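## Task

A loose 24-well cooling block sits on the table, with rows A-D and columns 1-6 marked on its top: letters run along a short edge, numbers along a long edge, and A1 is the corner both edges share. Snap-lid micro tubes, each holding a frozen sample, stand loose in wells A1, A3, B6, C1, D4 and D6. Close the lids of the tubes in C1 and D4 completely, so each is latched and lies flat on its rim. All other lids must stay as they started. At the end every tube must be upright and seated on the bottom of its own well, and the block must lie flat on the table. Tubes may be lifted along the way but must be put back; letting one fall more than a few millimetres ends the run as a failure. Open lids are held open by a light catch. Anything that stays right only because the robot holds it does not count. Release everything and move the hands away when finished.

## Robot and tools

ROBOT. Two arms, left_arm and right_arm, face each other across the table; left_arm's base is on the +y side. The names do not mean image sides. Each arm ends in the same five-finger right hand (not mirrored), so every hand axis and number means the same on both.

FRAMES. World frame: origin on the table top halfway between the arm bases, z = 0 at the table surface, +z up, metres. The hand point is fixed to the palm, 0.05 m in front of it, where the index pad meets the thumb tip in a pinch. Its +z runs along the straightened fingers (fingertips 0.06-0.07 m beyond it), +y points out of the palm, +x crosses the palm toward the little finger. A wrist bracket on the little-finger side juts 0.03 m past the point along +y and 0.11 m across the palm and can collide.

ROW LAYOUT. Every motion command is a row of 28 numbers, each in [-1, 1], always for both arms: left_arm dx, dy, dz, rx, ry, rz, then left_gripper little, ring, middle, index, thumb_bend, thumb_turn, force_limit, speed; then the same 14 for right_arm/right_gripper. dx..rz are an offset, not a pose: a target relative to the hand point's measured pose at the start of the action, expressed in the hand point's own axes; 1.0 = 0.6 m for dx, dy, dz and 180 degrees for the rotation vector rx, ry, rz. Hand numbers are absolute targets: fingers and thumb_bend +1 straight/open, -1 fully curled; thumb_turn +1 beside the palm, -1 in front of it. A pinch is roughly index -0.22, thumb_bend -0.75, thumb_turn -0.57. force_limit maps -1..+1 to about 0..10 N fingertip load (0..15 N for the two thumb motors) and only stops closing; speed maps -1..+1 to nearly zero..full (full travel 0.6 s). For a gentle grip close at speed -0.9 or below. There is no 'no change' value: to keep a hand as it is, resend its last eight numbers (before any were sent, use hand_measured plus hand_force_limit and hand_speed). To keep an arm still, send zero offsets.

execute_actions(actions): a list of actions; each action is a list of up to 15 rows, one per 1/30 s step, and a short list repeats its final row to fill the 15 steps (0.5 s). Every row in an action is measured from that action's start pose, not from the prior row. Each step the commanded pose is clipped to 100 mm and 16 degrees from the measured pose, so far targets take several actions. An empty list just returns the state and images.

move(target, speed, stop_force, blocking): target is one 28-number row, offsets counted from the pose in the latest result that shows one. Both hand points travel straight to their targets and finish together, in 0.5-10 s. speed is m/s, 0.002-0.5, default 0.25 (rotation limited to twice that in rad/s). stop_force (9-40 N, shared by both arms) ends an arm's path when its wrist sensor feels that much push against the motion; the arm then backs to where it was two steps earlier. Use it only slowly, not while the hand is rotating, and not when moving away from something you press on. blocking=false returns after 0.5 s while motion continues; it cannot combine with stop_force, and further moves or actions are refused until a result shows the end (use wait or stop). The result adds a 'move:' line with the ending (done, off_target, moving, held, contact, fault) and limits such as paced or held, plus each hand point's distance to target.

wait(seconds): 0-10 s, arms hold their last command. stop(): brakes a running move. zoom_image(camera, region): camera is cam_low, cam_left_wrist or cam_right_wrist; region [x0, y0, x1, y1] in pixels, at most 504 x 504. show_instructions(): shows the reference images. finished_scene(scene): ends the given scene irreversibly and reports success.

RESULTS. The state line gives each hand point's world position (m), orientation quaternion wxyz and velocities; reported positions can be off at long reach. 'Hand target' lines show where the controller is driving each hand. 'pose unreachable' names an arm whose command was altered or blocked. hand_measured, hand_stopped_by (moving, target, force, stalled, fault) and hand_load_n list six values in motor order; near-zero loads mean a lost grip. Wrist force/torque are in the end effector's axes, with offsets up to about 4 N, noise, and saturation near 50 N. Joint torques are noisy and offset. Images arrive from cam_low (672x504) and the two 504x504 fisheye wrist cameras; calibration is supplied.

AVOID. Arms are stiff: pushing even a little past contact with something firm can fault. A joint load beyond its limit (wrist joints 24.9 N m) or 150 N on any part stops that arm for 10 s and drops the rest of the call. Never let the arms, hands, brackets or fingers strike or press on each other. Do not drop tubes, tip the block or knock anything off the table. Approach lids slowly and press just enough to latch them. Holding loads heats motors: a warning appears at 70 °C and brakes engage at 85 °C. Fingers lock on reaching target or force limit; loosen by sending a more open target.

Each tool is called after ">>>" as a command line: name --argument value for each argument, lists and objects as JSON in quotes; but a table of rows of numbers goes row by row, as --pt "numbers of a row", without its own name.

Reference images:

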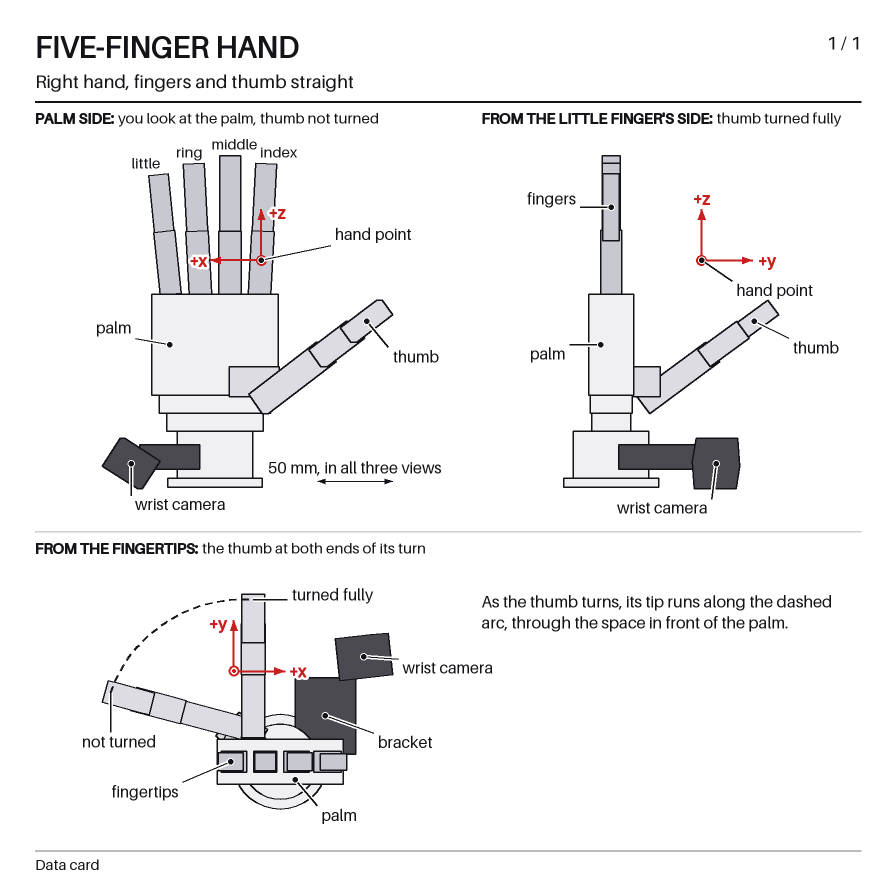

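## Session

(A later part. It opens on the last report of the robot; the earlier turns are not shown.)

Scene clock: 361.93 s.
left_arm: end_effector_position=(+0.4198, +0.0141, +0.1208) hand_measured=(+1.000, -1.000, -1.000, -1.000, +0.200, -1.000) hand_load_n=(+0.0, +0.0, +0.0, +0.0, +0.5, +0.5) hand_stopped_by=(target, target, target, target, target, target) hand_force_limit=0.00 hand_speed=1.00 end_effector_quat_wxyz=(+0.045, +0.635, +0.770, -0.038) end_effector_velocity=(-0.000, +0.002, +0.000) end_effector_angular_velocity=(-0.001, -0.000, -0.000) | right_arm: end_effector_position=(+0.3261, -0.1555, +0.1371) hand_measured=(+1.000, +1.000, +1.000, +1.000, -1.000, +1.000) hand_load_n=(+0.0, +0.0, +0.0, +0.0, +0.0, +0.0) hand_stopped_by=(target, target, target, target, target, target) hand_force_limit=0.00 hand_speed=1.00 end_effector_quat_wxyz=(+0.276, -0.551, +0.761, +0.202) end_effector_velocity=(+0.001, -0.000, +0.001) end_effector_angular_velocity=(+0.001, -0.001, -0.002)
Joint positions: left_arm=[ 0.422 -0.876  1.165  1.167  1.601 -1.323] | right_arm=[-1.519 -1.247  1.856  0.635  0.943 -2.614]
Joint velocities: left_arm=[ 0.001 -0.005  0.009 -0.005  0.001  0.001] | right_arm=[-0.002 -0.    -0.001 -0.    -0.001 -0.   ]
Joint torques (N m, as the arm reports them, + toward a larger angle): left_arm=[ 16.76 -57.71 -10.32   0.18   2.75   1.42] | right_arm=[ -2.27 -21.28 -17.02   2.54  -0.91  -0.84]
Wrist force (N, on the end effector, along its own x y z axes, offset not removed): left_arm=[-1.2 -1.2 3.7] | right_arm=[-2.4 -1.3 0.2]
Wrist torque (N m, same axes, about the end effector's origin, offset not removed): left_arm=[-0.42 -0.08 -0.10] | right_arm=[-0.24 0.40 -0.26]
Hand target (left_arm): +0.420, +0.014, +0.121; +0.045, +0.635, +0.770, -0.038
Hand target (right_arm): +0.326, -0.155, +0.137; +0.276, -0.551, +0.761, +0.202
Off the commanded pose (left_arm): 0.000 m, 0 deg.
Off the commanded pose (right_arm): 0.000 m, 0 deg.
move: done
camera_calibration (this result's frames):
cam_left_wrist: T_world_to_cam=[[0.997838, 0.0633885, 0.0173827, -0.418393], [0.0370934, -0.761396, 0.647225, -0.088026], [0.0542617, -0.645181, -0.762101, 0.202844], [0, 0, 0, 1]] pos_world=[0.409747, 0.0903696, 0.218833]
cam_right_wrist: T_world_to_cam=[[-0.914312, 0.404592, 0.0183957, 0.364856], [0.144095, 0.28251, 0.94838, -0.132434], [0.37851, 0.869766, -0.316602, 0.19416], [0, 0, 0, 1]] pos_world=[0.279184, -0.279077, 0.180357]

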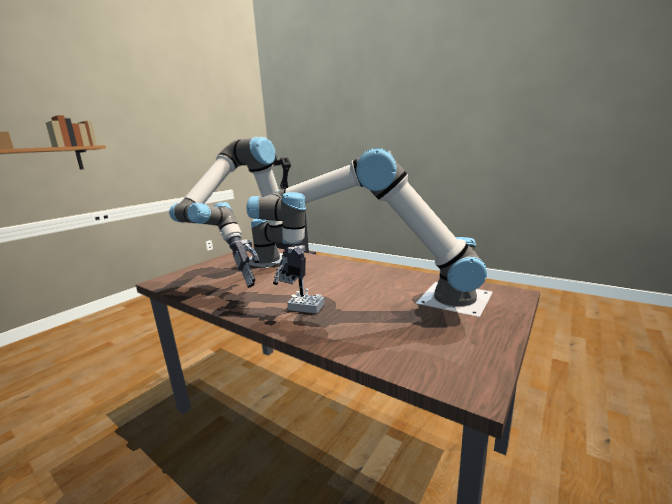

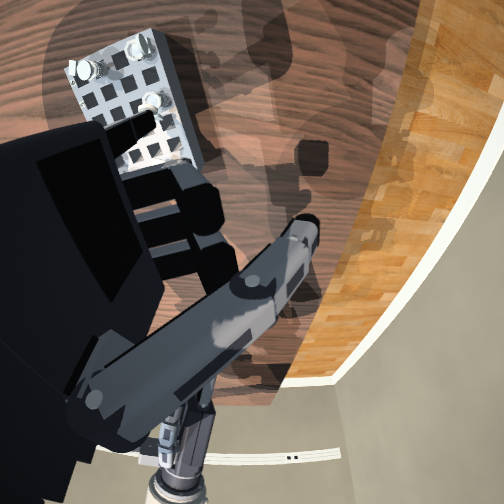

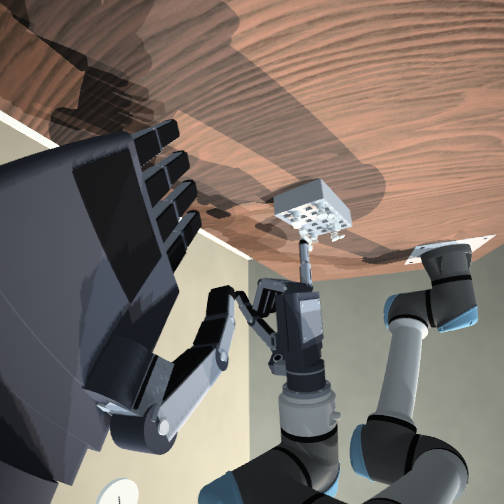

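>>> move --target '[0.0193,0.0008,0.0069,0,0,0, 1,-1,-1,-1,0.2,-1,0,1, 0,0,0,0,0,0, 1,1,1,1,-1,1,0,1]' --speed 0.015 --stop_force 12

>>> zoom_image --camera "cam_right_wrist" --region '[265, 195, 345, 275]'

>>> zoom_image --camera "cam_left_wrist" --region '[80, 50, 220, 190]'

Scene clock: 368.90 s.
left_arm: end_effector_position=(+0.4182, +0.0248, +0.1154) hand_measured=(+1.000, -1.000, -1.000, -1.000, +0.200, -1.000) hand_load_n=(+0.0, +0.0, +0.0, +0.0, +0.5, +0.5) hand_stopped_by=(target, target, target, target, target, target) hand_force_limit=0.00 hand_speed=1.00 end_effector_quat_wxyz=(+0.045, +0.635, +0.770, -0.038) end_effector_velocity=(-0.000, +0.002, -0.001) end_effector_angular_velocity=(-0.002, -0.000, +0.000) | right_arm: end_effector_position=(+0.3261, -0.1555, +0.1371) hand_measured=(+1.000, +1.000, +1.000, +1.000, -1.000, +1.000) hand_load_n=(+0.0, +0.0, +0.0, +0.0, +0.0, +0.0) hand_stopped_by=(target, target, target, target, target, target) hand_force_limit=0.00 hand_speed=1.00 end_effector_quat_wxyz=(+0.276, -0.551, +0.761, +0.202) end_effector_velocity=(+0.000, -0.001, -0.000) end_effector_angular_velocity=(-0.002, +0.000, -0.002)
Joint positions: left_arm=[ 0.428 -0.895  1.213  1.139  1.601 -1.317] | right_arm=[-1.519 -1.247  1.856  0.635  0.943 -2.614]
Joint velocities: left_arm=[ 0.001 -0.003  0.008 -0.007  0.001  0.001] | right_arm=[-0.001 -0.001  0.001 -0.     0.002  0.   ]
Joint torques (N m, as the arm reports them, + toward a larger angle): left_arm=[ 15.35 -54.37  -8.35   0.77   2.54   1.45] | right_arm=[ -2.46 -21.25 -16.94   2.48  -0.81  -0.82]
Wrist force (N, on the end effector, along its own x y z axes, offset not removed): left_arm=[-1.4 -1.9 -4.4] | right_arm=[-1.0 -2.7 -0.9]
Wrist torque (N m, same axes, about the end effector's origin, offset not removed): left_arm=[-0.10 -0.06 0.00] | right_arm=[-0.46 0.21 -0.15]
Hand target (left_arm): +0.418, +0.025, +0.115; +0.045, +0.635, +0.770, -0.038
Hand target (right_arm): +0.326, -0.155, +0.137; +0.276, -0.551, +0.761, +0.202
Off the commanded pose (left_arm): 0.000 m, 0 deg.
Off the commanded pose (right_arm): 0.000 m, 0 deg.
move: done
camera_calibration (this result's frames):
cam_left_wrist: T_world_to_cam=[[0.997838, 0.0633914, 0.0173735, -0.4174], [0.0371026, -0.761408, 0.64721, -0.0763833], [0.0542559, -0.645166, -0.762113, 0.205739], [0, 0, 0, 1]] pos_world=[0.408169, 0.101036, 0.213484]
cam_right_wrist: T_world_to_cam=[[-0.914312, 0.404592, 0.0183954, 0.364856], [0.144094, 0.282511, 0.94838, -0.132434], [0.37851, 0.869766, -0.316602, 0.19416], [0, 0, 0, 1]] pos_world=[0.279184, -0.279077, 0.180357]

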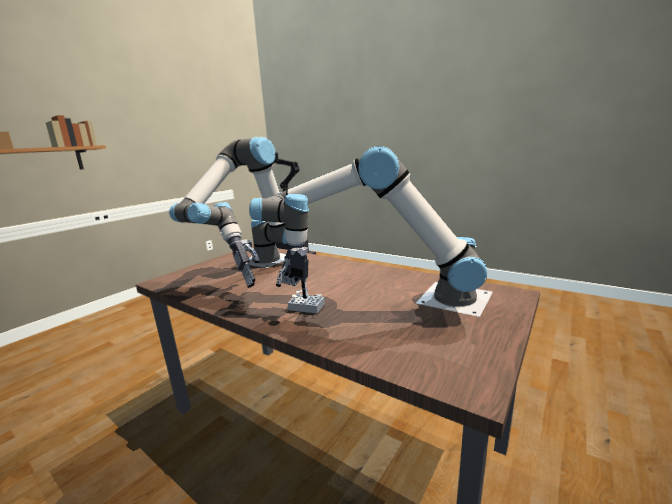

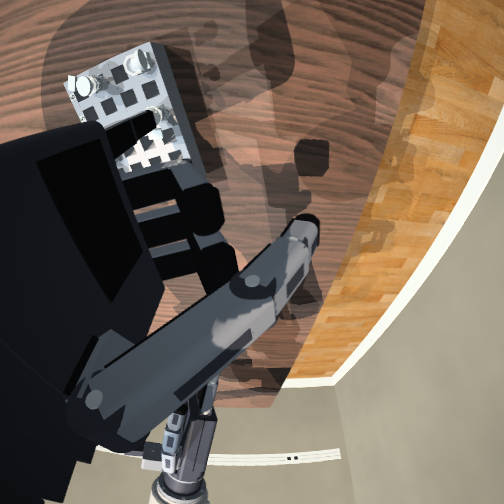

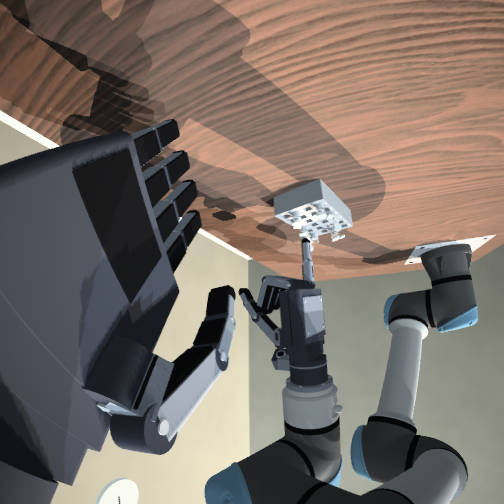

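Region (265, 195, 345, 275) of cam_right_wrist's 504x504 image, scaled by 6.300, with more detail than that image has.

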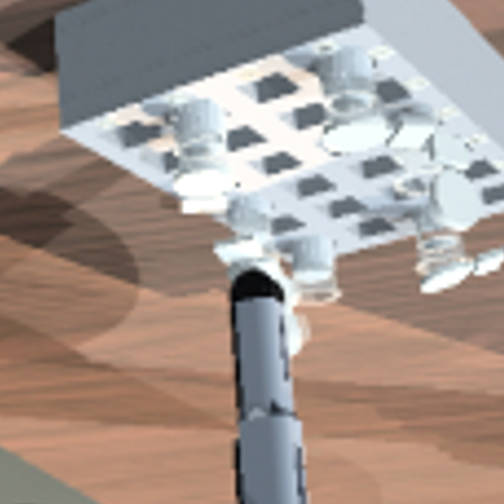

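Region (80, 50, 220, 190) of cam_left_wrist's 504x504 image, scaled by 3.600, with more detail than that image has.

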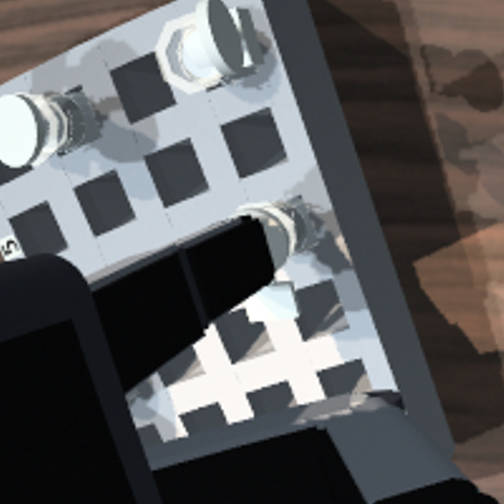

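>>> move --target '[0.0004,0,0.0033,0,0,0, 1,-1,-1,-1,0.2,-1,0,1, 0,0,0,0,0,0, 1,1,1,1,-1,1,0,1]' --speed 0.004 --stop_force 15

Scene clock: 373.37 s.
left_arm: end_effector_position=(+0.4183, +0.0249, +0.1136) hand_measured=(+1.000, -1.000, -1.000, -1.000, +0.200, -1.000) hand_load_n=(+0.0, +0.0, +0.0, +0.0, +0.5, +0.5) hand_stopped_by=(target, target, target, target, target, target) hand_force_limit=0.00 hand_speed=1.00 end_effector_quat_wxyz=(+0.045, +0.635, +0.770, -0.038) end_effector_velocity=(-0.000, +0.000, -0.001) end_effector_angular_velocity=(+0.001, +0.001, +0.000) | right_arm: end_effector_position=(+0.3261, -0.1555, +0.1371) hand_measured=(+1.000, +1.000, +1.000, +1.000, -1.000, +1.000) hand_load_n=(+0.0, +0.0, +0.0, +0.0, +0.0, +0.0) hand_stopped_by=(target, target, target, target, target, target) hand_force_limit=0.00 hand_speed=1.00 end_effector_quat_wxyz=(+0.276, -0.551, +0.761, +0.202) end_effector_velocity=(-0.000, -0.000, -0.000) end_effector_angular_velocity=(+0.000, +0.001, -0.000)
Joint positions: left_arm=[ 0.428 -0.894  1.215  1.135  1.601 -1.317] | right_arm=[-1.519 -1.247  1.856  0.635  0.943 -2.614]
Joint velocities: left_arm=[ 0.     0.001  0.002 -0.002  0.    -0.   ] | right_arm=[-0.     0.     0.001 -0.    -0.     0.   ]
Joint torques (N m, as the arm reports them, + toward a larger angle): left_arm=[ -2.68 -33.92  -9.59   0.03   2.32  -2.03] | right_arm=[ -1.91 -21.55 -17.45   2.5   -0.8   -0.79]
Wrist force (N, on the end effector, along its own x y z axes, offset not removed): left_arm=[-2.4 -0.9 -4.1] | right_arm=[-0.9 -1.8 -0.9]
Wrist torque (N m, same axes, about the end effector's origin, offset not removed): left_arm=[0.01 0.49 -0.15] | right_arm=[-0.36 0.17 -0.19]
Hand target (left_arm): +0.418, +0.025, +0.113; +0.045, +0.635, +0.770, -0.038
Hand target (right_arm): +0.326, -0.155, +0.137; +0.276, -0.551, +0.761, +0.202
Off the commanded pose (left_arm): 0.000 m, 0 deg.
Off the commanded pose (right_arm): 0.000 m, 0 deg.
move: done
camera_calibration (this result's frames):
cam_left_wrist: T_world_to_cam=[[0.997831, 0.0634955, 0.0173679, -0.417417], [0.0371862, -0.761409, 0.647204, -0.0751547], [0.0543186, -0.645154, -0.762119, 0.204326], [0, 0, 0, 1]] pos_world=[0.408207, 0.101103, 0.211611]
cam_right_wrist: T_world_to_cam=[[-0.914312, 0.404592, 0.0183957, 0.364856], [0.144095, 0.28251, 0.94838, -0.132434], [0.37851, 0.869766, -0.316602, 0.19416], [0, 0, 0, 1]] pos_world=[0.279184, -0.279077, 0.180357]

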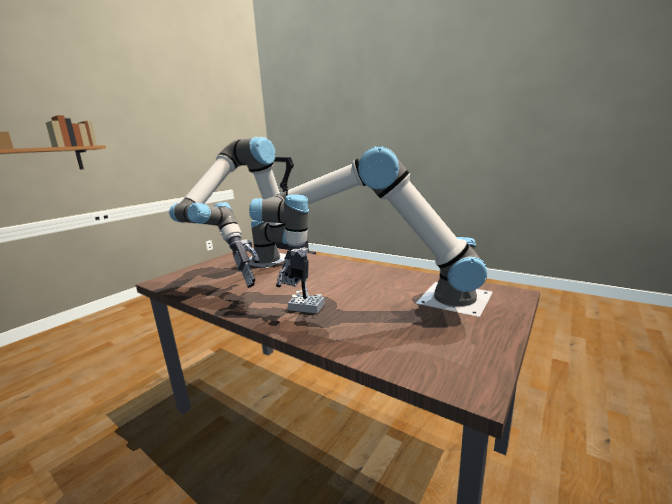

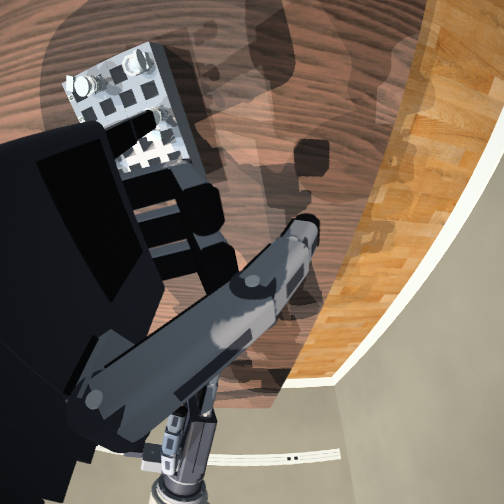

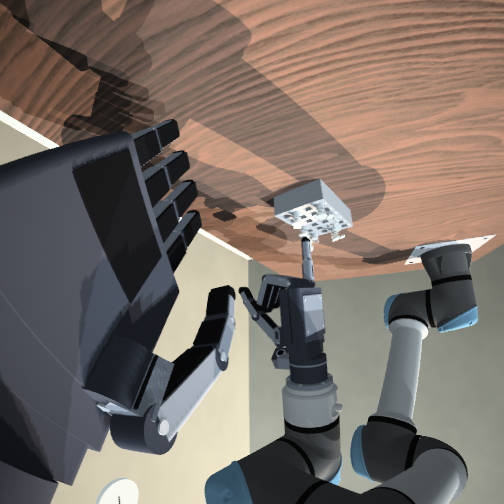

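>>> execute_actions --actions '[[[0.00014,0,0.0004,0,0,0, 1,-1,-1,-1,0.2,-1,0,1, 0,0,0,0,0,0, 1,1,1,1,-1,1,0,1],[0.00014,0,0.0005,0,0,0, 1,-1,-1,-1,0.2,-1,0,1, 0,0,0,0,0,0, 1,1,1,1,-1,1,0,1],[0.00014,0,0.0006,0,0,0, 1,-1,-1,-1,0.2,-1,0,1, 0,0,0,0,0,0, 1,1,1,1,-1,1,0,1],[0.00014,0,0.0007,0,0,0, 1,-1,-1,-1,0.2,-1,0,1, 0,0,0,0,0,0, 1,1,1,1,-1,1,0,1],[0.00014,0,0.0008,0,0,0, 1,-1,-1,-1,0.2,-1,0,1, 0,0,0,0,0,0, 1,1,1,1,-1,1,0,1],[0.00014,0,0.0009,0,0,0, 1,-1,-1,-1,0.2,-1,0,1, 0,0,0,0,0,0, 1,1,1,1,-1,1,0,1],[0.00014,0,0.001,0,0,0, 1,-1,-1,-1,0.2,-1,0,1, 0,0,0,0,0,0, 1,1,1,1,-1,1,0,1],[0.00014,0,0.0012,0,0,0, 1,-1,-1,-1,0.2,-1,0,1, 0,0,0,0,0,0, 1,1,1,1,-1,1,0,1]]]'

Scene clock: 378.13 s.
left_arm: end_effector_position=(+0.4182, +0.0248, +0.1129) hand_measured=(+1.000, -1.000, -1.000, -1.000, +0.200, -1.000) hand_load_n=(+0.0, +0.0, +0.0, +0.0, +0.5, +0.5) hand_stopped_by=(target, target, target, target, target, target) hand_force_limit=0.00 hand_speed=1.00 end_effector_quat_wxyz=(+0.045, +0.635, +0.770, -0.038) end_effector_velocity=(-0.000, +0.000, -0.001) end_effector_angular_velocity=(+0.001, +0.000, -0.000) | right_arm: end_effector_position=(+0.3261, -0.1555, +0.1371) hand_measured=(+1.000, +1.000, +1.000, +1.000, -1.000, +1.000) hand_load_n=(+0.0, +0.0, +0.0, +0.0, +0.0, +0.0) hand_stopped_by=(target, target, target, target, target, target) hand_force_limit=0.00 hand_speed=1.00 end_effector_quat_wxyz=(+0.276, -0.551, +0.761, +0.202) end_effector_velocity=(+0.001, -0.000, +0.001) end_effector_angular_velocity=(+0.000, -0.003, -0.001)
Joint positions: left_arm=[ 0.428 -0.893  1.216  1.134  1.601 -1.317] | right_arm=[-1.519 -1.247  1.856  0.635  0.943 -2.614]
Joint velocities: left_arm=[ 0.     0.     0.001 -0.001 -0.     0.   ] | right_arm=[-0.    -0.001 -0.002 -0.     0.     0.001]
Joint torques (N m, as the arm reports them, + toward a larger angle): left_arm=[  6.97 -32.32  -8.24  -0.12   1.61  -0.7 ] | right_arm=[ -2.12 -21.63 -16.98   2.5   -0.8   -0.81]
Wrist force (N, on the end effector, along its own x y z axes, offset not removed): left_arm=[-3.5 -2.0 -6.9] | right_arm=[-1.3 -2.0 -1.5]
Wrist torque (N m, same axes, about the end effector's origin, offset not removed): left_arm=[0.18 0.80 -0.32] | right_arm=[-0.35 0.26 -0.20]
Hand target (left_arm): +0.418, +0.025, +0.113; +0.045, +0.635, +0.770, -0.038
Hand target (right_arm): +0.326, -0.155, +0.137; +0.276, -0.551, +0.761, +0.202
Off the commanded pose (left_arm): 0.000 m, 0 deg.
Off the commanded pose (right_arm): 0.000 m, 0 deg.
camera_calibration (this result's frames):
cam_left_wrist: T_world_to_cam=[[0.997838, 0.0633908, 0.0173717, -0.417345], [0.037103, -0.761404, 0.647215, -0.0747337], [0.0542544, -0.645171, -0.762109, 0.203826], [0, 0, 0, 1]] pos_world=[0.408157, 0.101056, 0.210956]
cam_right_wrist: T_world_to_cam=[[-0.914312, 0.404592, 0.0183955, 0.364856], [0.144095, 0.282511, 0.94838, -0.132434], [0.37851, 0.869766, -0.316602, 0.19416], [0, 0, 0, 1]] pos_world=[0.279184, -0.279077, 0.180357]

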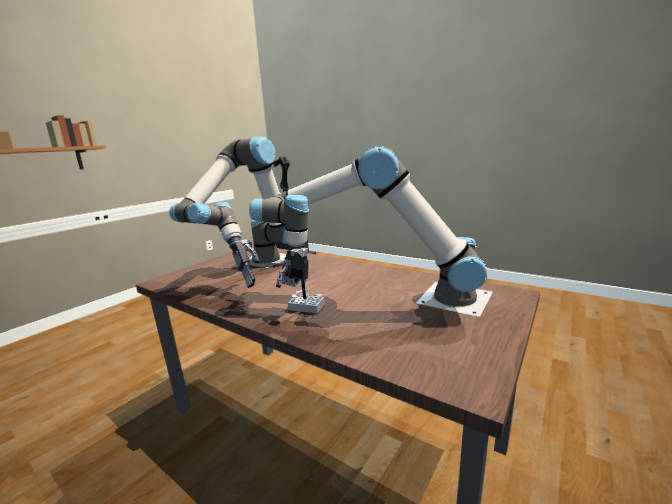

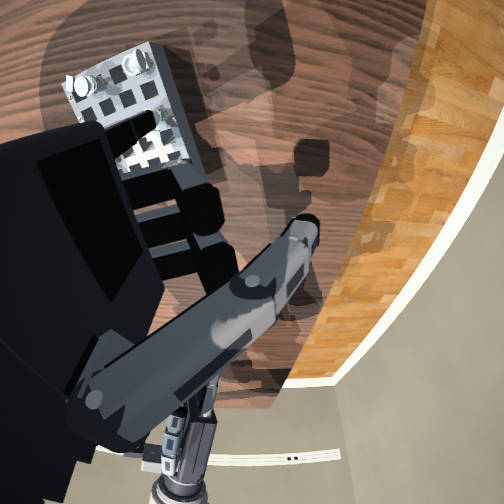

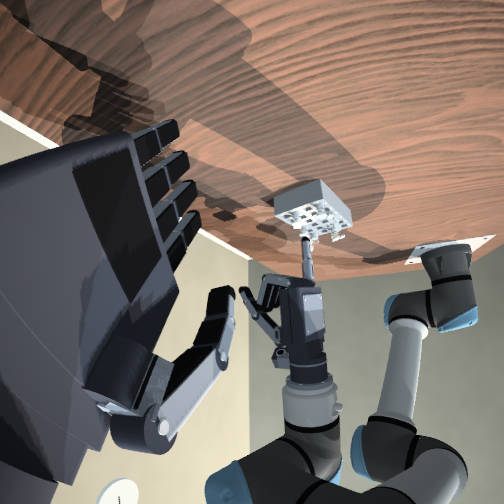

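>>> execute_actions --actions '[[[0.0001,0,0.0002,0,0,0, 1,-1,-1,-1,0.2,-1,0,1, 0,0,0,0,0,0, 1,1,1,1,-1,1,0,1],[0.0001,0,0.0003,0,0,0, 1,-1,-1,-1,0.2,-1,0,1, 0,0,0,0,0,0, 1,1,1,1,-1,1,0,1],[0.0001,0,0.0004,0,0,0, 1,-1,-1,-1,0.2,-1,0,1, 0,0,0,0,0,0, 1,1,1,1,-1,1,0,1],[0.0001,0,0.0005,0,0,0, 1,-1,-1,-1,0.2,-1,0,1, 0,0,0,0,0,0, 1,1,1,1,-1,1,0,1],[0.0001,0,0.0006,0,0,0, 1,-1,-1,-1,0.2,-1,0,1, 0,0,0,0,0,0, 1,1,1,1,-1,1,0,1],[0.0001,0,0.0008,0,0,0, 1,-1,-1,-1,0.2,-1,0,1, 0,0,0,0,0,0, 1,1,1,1,-1,1,0,1],[0.0001,0,0.001,0,0,0, 1,-1,-1,-1,0.2,-1,0,1, 0,0,0,0,0,0, 1,1,1,1,-1,1,0,1]]]'

Scene clock: 382.33 s.
left_arm: end_effector_position=(+0.4183, +0.0249, +0.1124) hand_measured=(+1.000, -1.000, -1.000, -1.000, +0.200, -1.000) hand_load_n=(+0.0, +0.0, +0.0, +0.0, +0.5, +0.5) hand_stopped_by=(target, target, target, target, target, target) hand_force_limit=0.00 hand_speed=1.00 end_effector_quat_wxyz=(+0.045, +0.635, +0.770, -0.038) end_effector_velocity=(-0.001, +0.000, -0.001) end_effector_angular_velocity=(+0.002, +0.000, -0.001) | right_arm: end_effector_position=(+0.3261, -0.1555, +0.1371) hand_measured=(+1.000, +1.000, +1.000, +1.000, -1.000, +1.000) hand_load_n=(+0.0, +0.0, +0.0, +0.0, +0.0, +0.0) hand_stopped_by=(target, target, target, target, target, target) hand_force_limit=0.00 hand_speed=1.00 end_effector_quat_wxyz=(+0.276, -0.551, +0.761, +0.202) end_effector_velocity=(-0.000, -0.000, +0.000) end_effector_angular_velocity=(+0.001, +0.000, -0.001)
Joint positions: left_arm=[ 0.428 -0.893  1.217  1.132  1.601 -1.317] | right_arm=[-1.519 -1.247  1.856  0.635  0.943 -2.614]
Joint velocities: left_arm=[-0.001  0.     0.002 -0.001 -0.     0.   ] | right_arm=[-0.001 -0.001  0.001  0.    -0.001 -0.   ]
Joint torques (N m, as the arm reports them, + toward a larger angle): left_arm=[ -4.57 -27.91  -5.96  -0.95   1.5    0.81] | right_arm=[ -2.56 -21.43 -17.18   2.48  -0.78  -0.75]
Wrist force (N, on the end effector, along its own x y z axes, offset not removed): left_arm=[-3.2 -1.6 -13.4] | right_arm=[-1.1 -2.9 0.3]
Wrist torque (N m, same axes, about the end effector's origin, offset not removed): left_arm=[0.54 0.92 -0.15] | right_arm=[-0.56 0.30 -0.21]
Hand target (left_arm): +0.418, +0.025, +0.112; +0.045, +0.635, +0.770, -0.038
Hand target (right_arm): +0.326, -0.155, +0.137; +0.276, -0.551, +0.761, +0.202
Off the commanded pose (left_arm): 0.000 m, 0 deg.
Off the commanded pose (right_arm): 0.000 m, 0 deg.
camera_calibration (this result's frames):
cam_left_wrist: T_world_to_cam=[[0.997831, 0.0634946, 0.0173837, -0.4174], [0.0371731, -0.761384, 0.647234, -0.0743918], [0.0543315, -0.645184, -0.762093, 0.203409], [0, 0, 0, 1]] pos_world=[0.408208, 0.101098, 0.210421]
cam_right_wrist: T_world_to_cam=[[-0.914312, 0.404592, 0.0183957, 0.364856], [0.144095, 0.28251, 0.94838, -0.132434], [0.37851, 0.869766, -0.316602, 0.19416], [0, 0, 0, 1]] pos_world=[0.279184, -0.279077, 0.180357]

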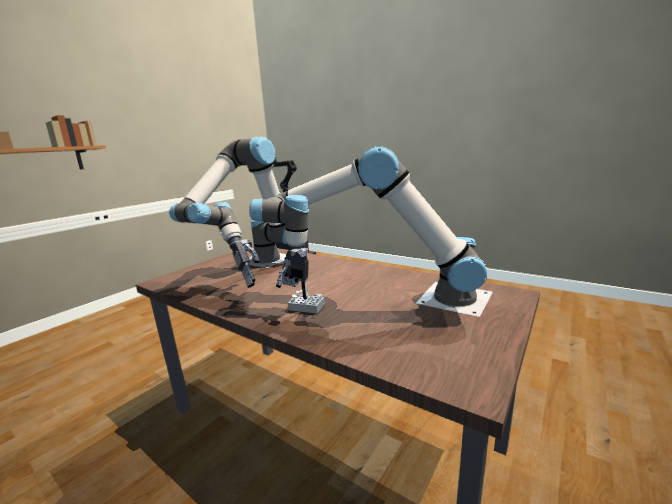

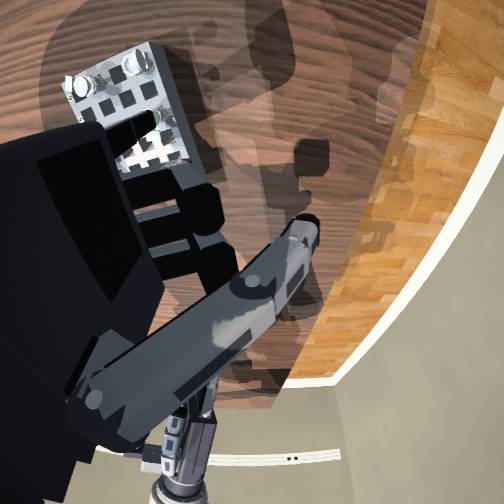

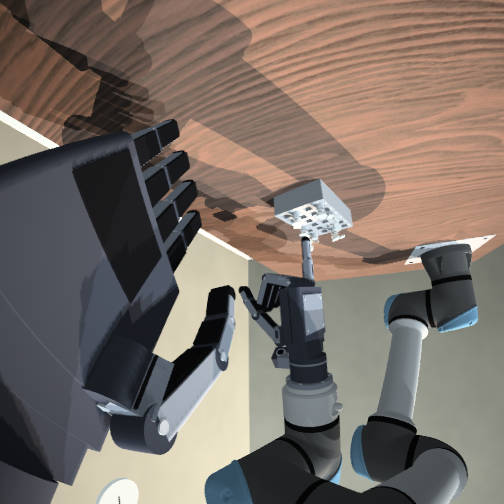

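>>> execute_actions --actions '[[[0.0001,0,0.0002,0,0,0, 1,-1,-1,-1,0.2,-1,0,1, 0,0,0,0,0,0, 1,1,1,1,-1,1,0,1],[0.0001,0,0.0003,0,0,0, 1,-1,-1,-1,0.2,-1,0,1, 0,0,0,0,0,0, 1,1,1,1,-1,1,0,1],[0.0001,0,0.0004,0,0,0, 1,-1,-1,-1,0.2,-1,0,1, 0,0,0,0,0,0, 1,1,1,1,-1,1,0,1],[0.0001,0,0.0005,0,0,0, 1,-1,-1,-1,0.2,-1,0,1, 0,0,0,0,0,0, 1,1,1,1,-1,1,0,1],[0.0001,0,0.0006,0,0,0, 1,-1,-1,-1,0.2,-1,0,1, 0,0,0,0,0,0, 1,1,1,1,-1,1,0,1],[0.0001,0,0.0007,0,0,0, 1,-1,-1,-1,0.2,-1,0,1, 0,0,0,0,0,0, 1,1,1,1,-1,1,0,1],[0.0001,0,0.0009,0,0,0, 1,-1,-1,-1,0.2,-1,0,1, 0,0,0,0,0,0, 1,1,1,1,-1,1,0,1]]]'

Scene clock: 386.30 s.
left_arm: end_effector_position=(+0.4182, +0.0248, +0.1119) hand_measured=(+1.000, -1.000, -1.000, -1.000, +0.200, -1.000) hand_load_n=(+0.0, +0.0, +0.0, +0.0, +0.5, +0.5) hand_stopped_by=(target, target, target, target, target, target) hand_force_limit=0.00 hand_speed=1.00 end_effector_quat_wxyz=(+0.045, +0.635, +0.770, -0.038) end_effector_velocity=(+0.001, -0.001, +0.000) end_effector_angular_velocity=(-0.003, -0.001, +0.001) | right_arm: end_effector_position=(+0.3261, -0.1555, +0.1371) hand_measured=(+1.000, +1.000, +1.000, +1.000, -1.000, +1.000) hand_load_n=(+0.0, +0.0, +0.0, +0.0, +0.0, +0.0) hand_stopped_by=(target, target, target, target, target, target) hand_force_limit=0.00 hand_speed=1.00 end_effector_quat_wxyz=(+0.276, -0.551, +0.761, +0.202) end_effector_velocity=(+0.001, -0.000, -0.000) end_effector_angular_velocity=(-0.000, -0.001, -0.000)
Joint positions: left_arm=[ 0.428 -0.892  1.217  1.131  1.601 -1.317] | right_arm=[-1.519 -1.247  1.856  0.635  0.943 -2.614]
Joint velocities: left_arm=[ 0.001  0.    -0.001 -0.002  0.001 -0.   ] | right_arm=[-0.001  0.    -0.    -0.    -0.    -0.001]
Joint torques (N m, as the arm reports them, + toward a larger angle): left_arm=[  7.27 -22.62  -3.88  -1.84   1.52  -0.65] | right_arm=[ -2.48 -21.5  -17.5    2.51  -0.83  -0.82]
Wrist force (N, on the end effector, along its own x y z axes, offset not removed): left_arm=[-2.1 0.5 -22.1] | right_arm=[-0.9 -0.7 -0.8]
Wrist torque (N m, same axes, about the end effector's origin, offset not removed): left_arm=[1.47 1.37 0.04] | right_arm=[-0.12 0.27 -0.15]
Hand target (left_arm): +0.418, +0.025, +0.112; +0.045, +0.635, +0.770, -0.038
Hand target (right_arm): +0.326, -0.155, +0.137; +0.276, -0.551, +0.761, +0.202
Off the commanded pose (left_arm): 0.000 m, 0 deg.
Off the commanded pose (right_arm): 0.000 m, 0 deg.
camera_calibration (this result's frames):
cam_left_wrist: T_world_to_cam=[[0.997837, 0.0633912, 0.0173914, -0.417331], [0.0370879, -0.761372, 0.647254, -0.0740872], [0.0542715, -0.645209, -0.762076, 0.203034], [0, 0, 0, 1]] pos_world=[0.408157, 0.101046, 0.209939]
cam_right_wrist: T_world_to_cam=[[-0.914312, 0.404592, 0.0183958, 0.364856], [0.144095, 0.28251, 0.94838, -0.132434], [0.37851, 0.869766, -0.316602, 0.19416], [0, 0, 0, 1]] pos_world=[0.279184, -0.279077, 0.180357]

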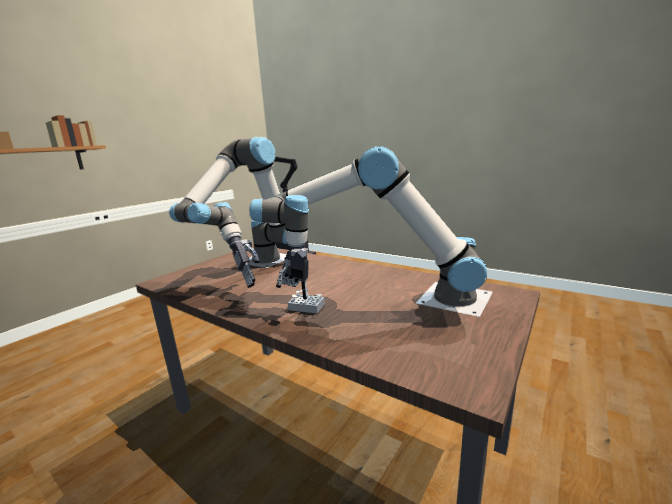

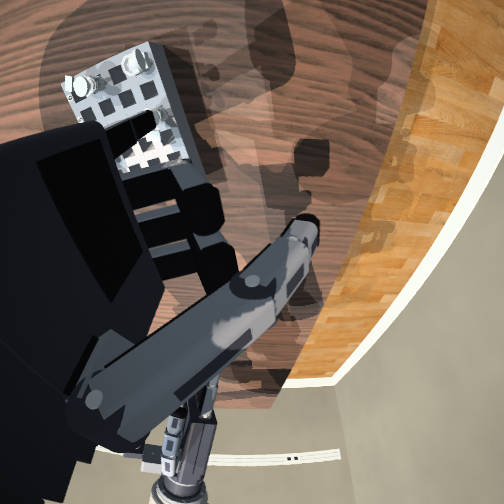

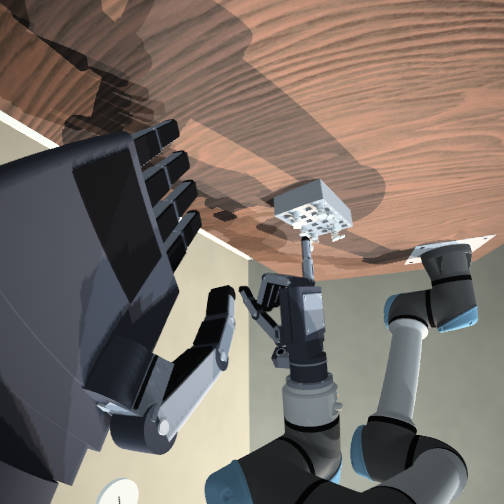

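>>> execute_actions --actions '[]'

Scene clock: 392.97 s.
left_arm: end_effector_position=(+0.4183, +0.0248, +0.1118) hand_measured=(+1.000, -1.000, -1.000, -1.000, +0.200, -1.000) hand_load_n=(+0.0, +0.0, +0.0, +0.0, +0.5, +0.5) hand_stopped_by=(target, target, target, target, target, target) hand_force_limit=0.00 hand_speed=1.00 end_effector_quat_wxyz=(+0.045, +0.635, +0.770, -0.038) end_effector_velocity=(+0.000, -0.000, -0.000) end_effector_angular_velocity=(-0.000, -0.002, -0.000) | right_arm: end_effector_position=(+0.3261, -0.1555, +0.1371) hand_measured=(+1.000, +1.000, +1.000, +1.000, -1.000, +1.000) hand_load_n=(+0.0, +0.0, +0.0, +0.0, +0.0, +0.0) hand_stopped_by=(target, target, target, target, target, target) hand_force_limit=0.00 hand_speed=1.00 end_effector_quat_wxyz=(+0.276, -0.551, +0.761, +0.202) end_effector_velocity=(-0.000, -0.000, +0.000) end_effector_angular_velocity=(+0.000, -0.000, -0.000)
Joint positions: left_arm=[ 0.428 -0.892  1.217  1.131  1.601 -1.317] | right_arm=[-1.519 -1.247  1.856  0.635  0.943 -2.614]
Joint velocities: left_arm=[-0.     0.     0.    -0.002 -0.002 -0.   ] | right_arm=[-0.    -0.001  0.001 -0.    -0.    -0.   ]
Joint torques (N m, as the arm reports them, + toward a larger angle): left_arm=[ 15.97 -22.03  -3.48  -1.72   1.28   1.28] | right_arm=[ -1.74 -21.45 -17.07   2.55  -0.81  -0.75]
Wrist force (N, on the end effector, along its own x y z axes, offset not removed): left_arm=[-4.7 -0.1 -22.0] | right_arm=[-0.6 -1.8 0.2]
Wrist torque (N m, same axes, about the end effector's origin, offset not removed): left_arm=[1.59 1.55 -0.37] | right_arm=[-0.40 0.16 -0.15]
Hand target (left_arm): +0.418, +0.025, +0.112; +0.045, +0.635, +0.770, -0.038
Hand target (right_arm): +0.326, -0.155, +0.137; +0.276, -0.551, +0.761, +0.202
Off the commanded pose (left_arm): 0.000 m, 0 deg.
Off the commanded pose (right_arm): 0.000 m, 0 deg.
camera_calibration (this result's frames):
cam_left_wrist: T_world_to_cam=[[0.997831, 0.0634947, 0.0173829, -0.41739], [0.0371737, -0.761385, 0.647234, -0.0740437], [0.054331, -0.645184, -0.762093, 0.202992], [0, 0, 0, 1]] pos_world=[0.408208, 0.101093, 0.209878]
cam_right_wrist: T_world_to_cam=[[-0.914312, 0.404592, 0.0183953, 0.364856], [0.144094, 0.282511, 0.94838, -0.132434], [0.37851, 0.869766, -0.316602, 0.19416], [0, 0, 0, 1]] pos_world=[0.279184, -0.279077, 0.180357]

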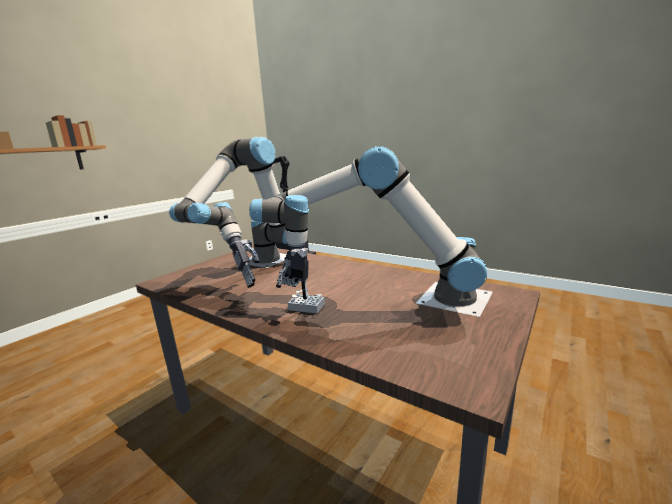

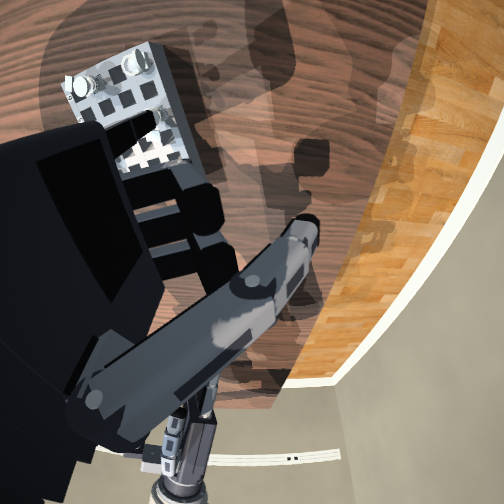

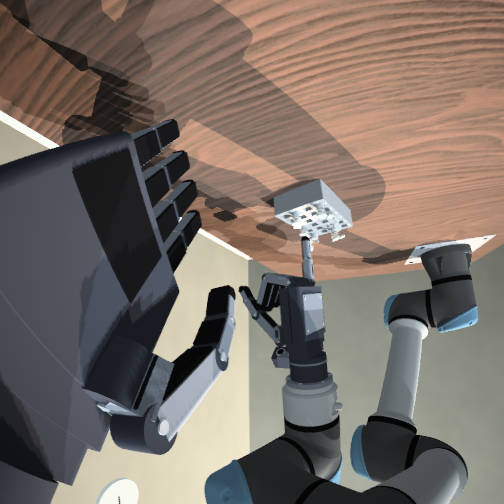

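>>> zoom_image --camera "cam_right_wrist" --region '[265, 180, 365, 280]'

>>> zoom_image --camera "cam_left_wrist" --region '[50, 30, 220, 200]'

Region (265, 180, 365, 280) of cam_right_wrist's 504x504 image, scaled by 5.040, with more detail than that image has.

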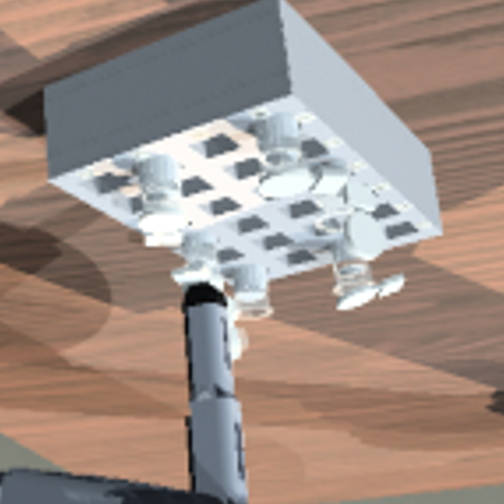

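Region (50, 30, 220, 200) of cam_left_wrist's 504x504 image, scaled by 2.965, with more detail than that image has.

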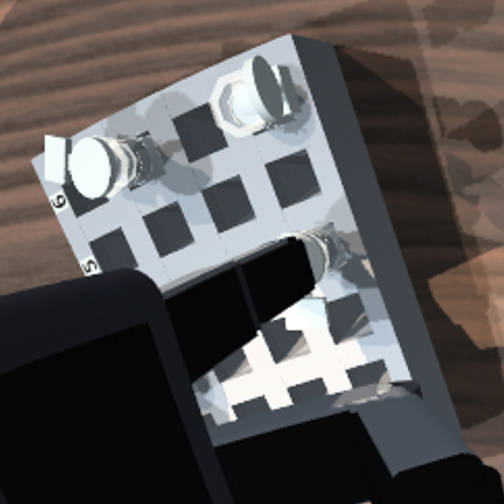

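>>> move --target '[0.0044,0.002,-0.0056,0,0,0,1,-1,-1,-1,0.2,-1,0,1,0,0,0,0,0,0,1,1,1,1,-1,1,0,1]' --speed 0.01

>>> zoom_image --camera "cam_right_wrist" --region '[280, 200, 350, 270]'

Scene clock: 406.20 s.
left_arm: end_effector_position=(+0.4189, +0.0279, +0.1146) hand_measured=(+1.000, -1.000, -1.000, -1.000, +0.200, -1.000) hand_load_n=(+0.0, +0.0, +0.0, +0.0, +0.5, +0.5) hand_stopped_by=(target, target, target, target, target, target) hand_force_limit=0.00 hand_speed=1.00 end_effector_quat_wxyz=(+0.045, +0.635, +0.770, -0.038) end_effector_velocity=(+0.001, +0.002, +0.002) end_effector_angular_velocity=(-0.001, -0.001, +0.001) | right_arm: end_effector_position=(+0.3261, -0.1555, +0.1371) hand_measured=(+1.000, +1.000, +1.000, +1.000, -1.000, +1.000) hand_load_n=(+0.0, +0.0, +0.0, +0.0, +0.0, +0.0) hand_stopped_by=(target, target, target, target, target, target) hand_force_limit=0.00 hand_speed=1.00 end_effector_quat_wxyz=(+0.276, -0.551, +0.761, +0.202) end_effector_velocity=(-0.000, +0.001, +0.000) end_effector_angular_velocity=(+0.000, -0.001, +0.002)
Joint positions: left_arm=[ 0.431 -0.899  1.222  1.134  1.602 -1.314] | right_arm=[-1.519 -1.247  1.856  0.635  0.943 -2.614]
Joint velocities: left_arm=[ 0.002 -0.004  0.002  0.001 -0.     0.001] | right_arm=[ 0.002  0.    -0.001 -0.    -0.     0.   ]
Joint torques (N m, as the arm reports them, + toward a larger angle): left_arm=[ 15.77 -57.09 -11.3    4.26   2.81   1.21] | right_arm=[ -2.62 -21.67 -17.36   2.44  -0.8   -0.84]
Wrist force (N, on the end effector, along its own x y z axes, offset not removed): left_arm=[-1.5 -0.5 1.3] | right_arm=[-1.0 -1.1 -1.2]
Wrist torque (N m, same axes, about the end effector's origin, offset not removed): left_arm=[-0.12 0.13 -0.10] | right_arm=[-0.18 0.21 -0.14]
Hand target (left_arm): +0.419, +0.028, +0.115; +0.045, +0.635, +0.770, -0.038
Hand target (right_arm): +0.326, -0.155, +0.137; +0.276, -0.551, +0.761, +0.202
Off the commanded pose (left_arm): 0.000 m, 0 deg.
Off the commanded pose (right_arm): 0.000 m, 0 deg.
move: done
camera_calibration (this result's frames):
cam_left_wrist: T_world_to_cam=[[0.997831, 0.0635039, 0.0173589, -0.418201], [0.037201, -0.761441, 0.647166, -0.0735825], [0.0543154, -0.645117, -0.762151, 0.20705], [0, 0, 0, 1]] pos_world=[0.408785, 0.1041, 0.212683]
cam_right_wrist: T_world_to_cam=[[-0.914312, 0.404592, 0.0183954, 0.364856], [0.144094, 0.28251, 0.94838, -0.132434], [0.37851, 0.869766, -0.316602, 0.19416], [0, 0, 0, 1]] pos_world=[0.279184, -0.279077, 0.180357]

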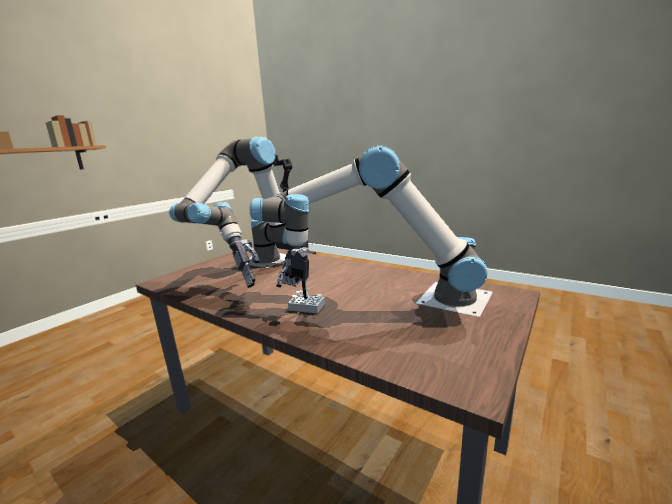

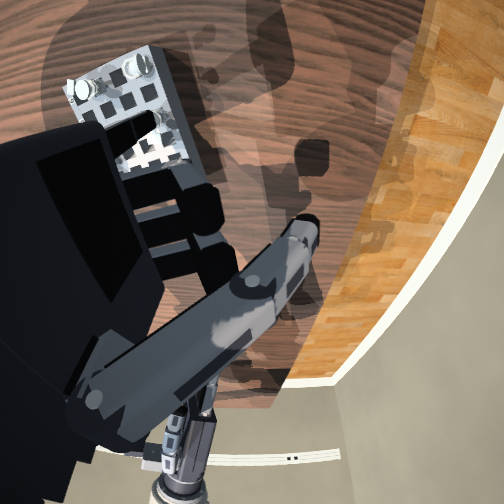

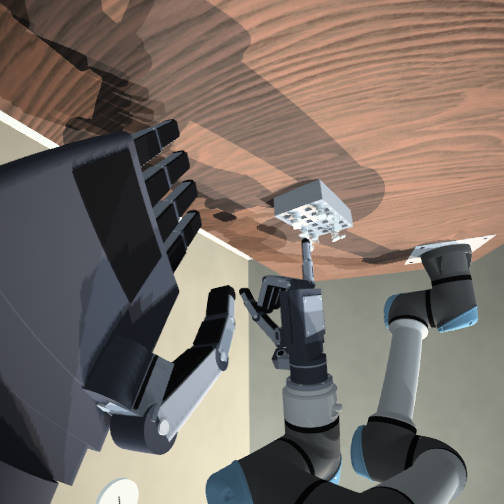

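Region (280, 200, 350, 270) of cam_right_wrist's 504x504 image, scaled by 7.200, with more detail than that image has.

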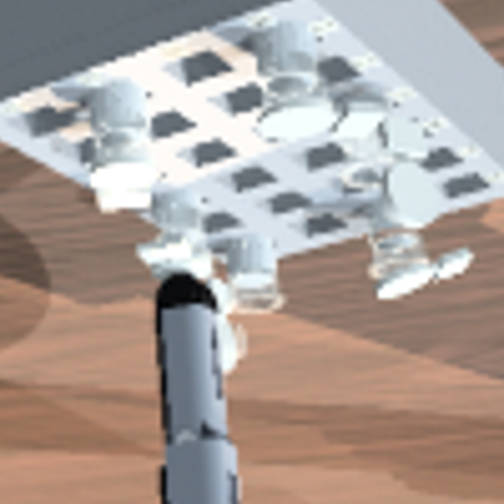

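>>> move --target '[0.0007,0,0.0058,0,0,0,1,-1,-1,-1,0.2,-1,0,1,0,0,0,0,0,0,1,1,1,1,-1,1,0,1]' --speed 0.003 --stop_force 20

Scene clock: 410.07 s.
left_arm: end_effector_position=(+0.4189, +0.0279, +0.1116) hand_measured=(+1.000, -1.000, -1.000, -1.000, +0.200, -1.000) hand_load_n=(+0.0, +0.0, +0.0, +0.0, +0.5, +0.5) hand_stopped_by=(target, target, target, target, target, target) hand_force_limit=0.00 hand_speed=1.00 end_effector_quat_wxyz=(+0.045, +0.635, +0.770, -0.038) end_effector_velocity=(-0.001, +0.001, -0.000) end_effector_angular_velocity=(+0.003, +0.003, +0.000) | right_arm: end_effector_position=(+0.3261, -0.1555, +0.1371) hand_measured=(+1.000, +1.000, +1.000, +1.000, -1.000, +1.000) hand_load_n=(+0.0, +0.0, +0.0, +0.0, +0.0, +0.0) hand_stopped_by=(target, target, target, target, target, target) hand_force_limit=0.00 hand_speed=1.00 end_effector_quat_wxyz=(+0.276, -0.551, +0.761, +0.202) end_effector_velocity=(+0.001, -0.000, +0.000) end_effector_angular_velocity=(+0.001, -0.000, -0.001)
Joint positions: left_arm=[ 0.431 -0.897  1.226  1.128  1.602 -1.314] | right_arm=[-1.519 -1.247  1.856  0.635  0.943 -2.614]
Joint velocities: left_arm=[ 0.    -0.     0.     0.004  0.002 -0.   ] | right_arm=[-0.001 -0.    -0.001 -0.    -0.     0.001]
Joint torques (N m, as the arm reports them, + toward a larger angle): left_arm=[-11.12 -37.46 -19.94   0.97   1.38  -1.75] | right_arm=[ -2.06 -21.49 -16.93   2.59  -0.86  -0.77]
Wrist force (N, on the end effector, along its own x y z axes, offset not removed): left_arm=[-1.0 0.6 -26.2] | right_arm=[-2.7 -1.6 0.2]
Wrist torque (N m, same axes, about the end effector's origin, offset not removed): left_arm=[1.54 1.46 0.07] | right_arm=[-0.34 0.52 -0.24]
Hand target (left_arm): +0.419, +0.028, +0.112; +0.045, +0.635, +0.770, -0.038
Hand target (right_arm): +0.326, -0.155, +0.137; +0.276, -0.551, +0.761, +0.202
Off the commanded pose (left_arm): 0.001 m, 0 deg.
Off the commanded pose (right_arm): 0.000 m, 0 deg.
move: contact (left_arm)
camera_calibration (this result's frames):
cam_left_wrist: T_world_to_cam=[[0.99783, 0.0635291, 0.0173231, -0.418147], [0.0372444, -0.76145, 0.647153, -0.0716252], [0.0543037, -0.645104, -0.762163, 0.204814], [0, 0, 0, 1]] pos_world=[0.408785, 0.104152, 0.209698]
cam_right_wrist: T_world_to_cam=[[-0.914312, 0.404592, 0.0183955, 0.364856], [0.144095, 0.28251, 0.94838, -0.132434], [0.37851, 0.869766, -0.316602, 0.19416], [0, 0, 0, 1]] pos_world=[0.279184, -0.279077, 0.180357]

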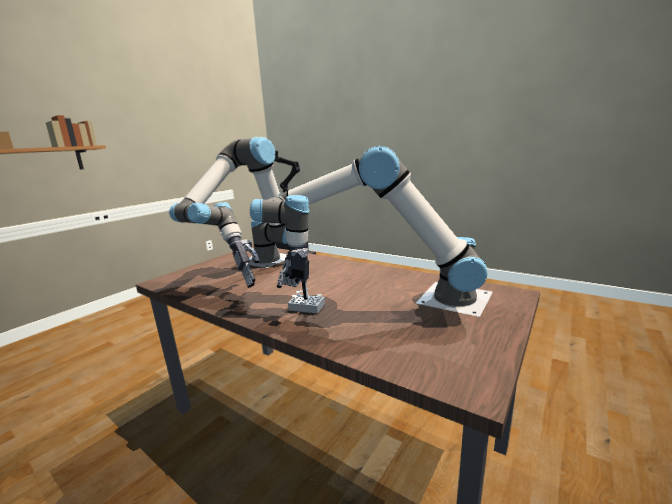

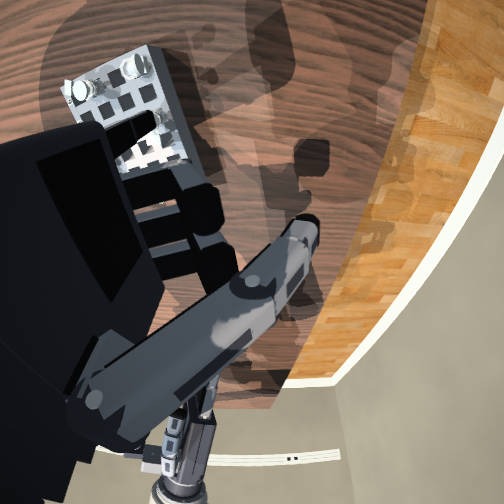

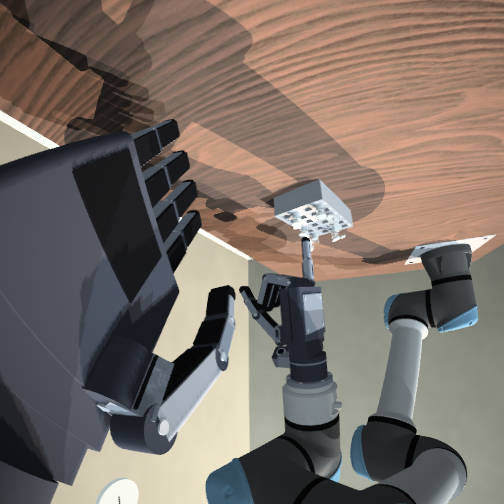

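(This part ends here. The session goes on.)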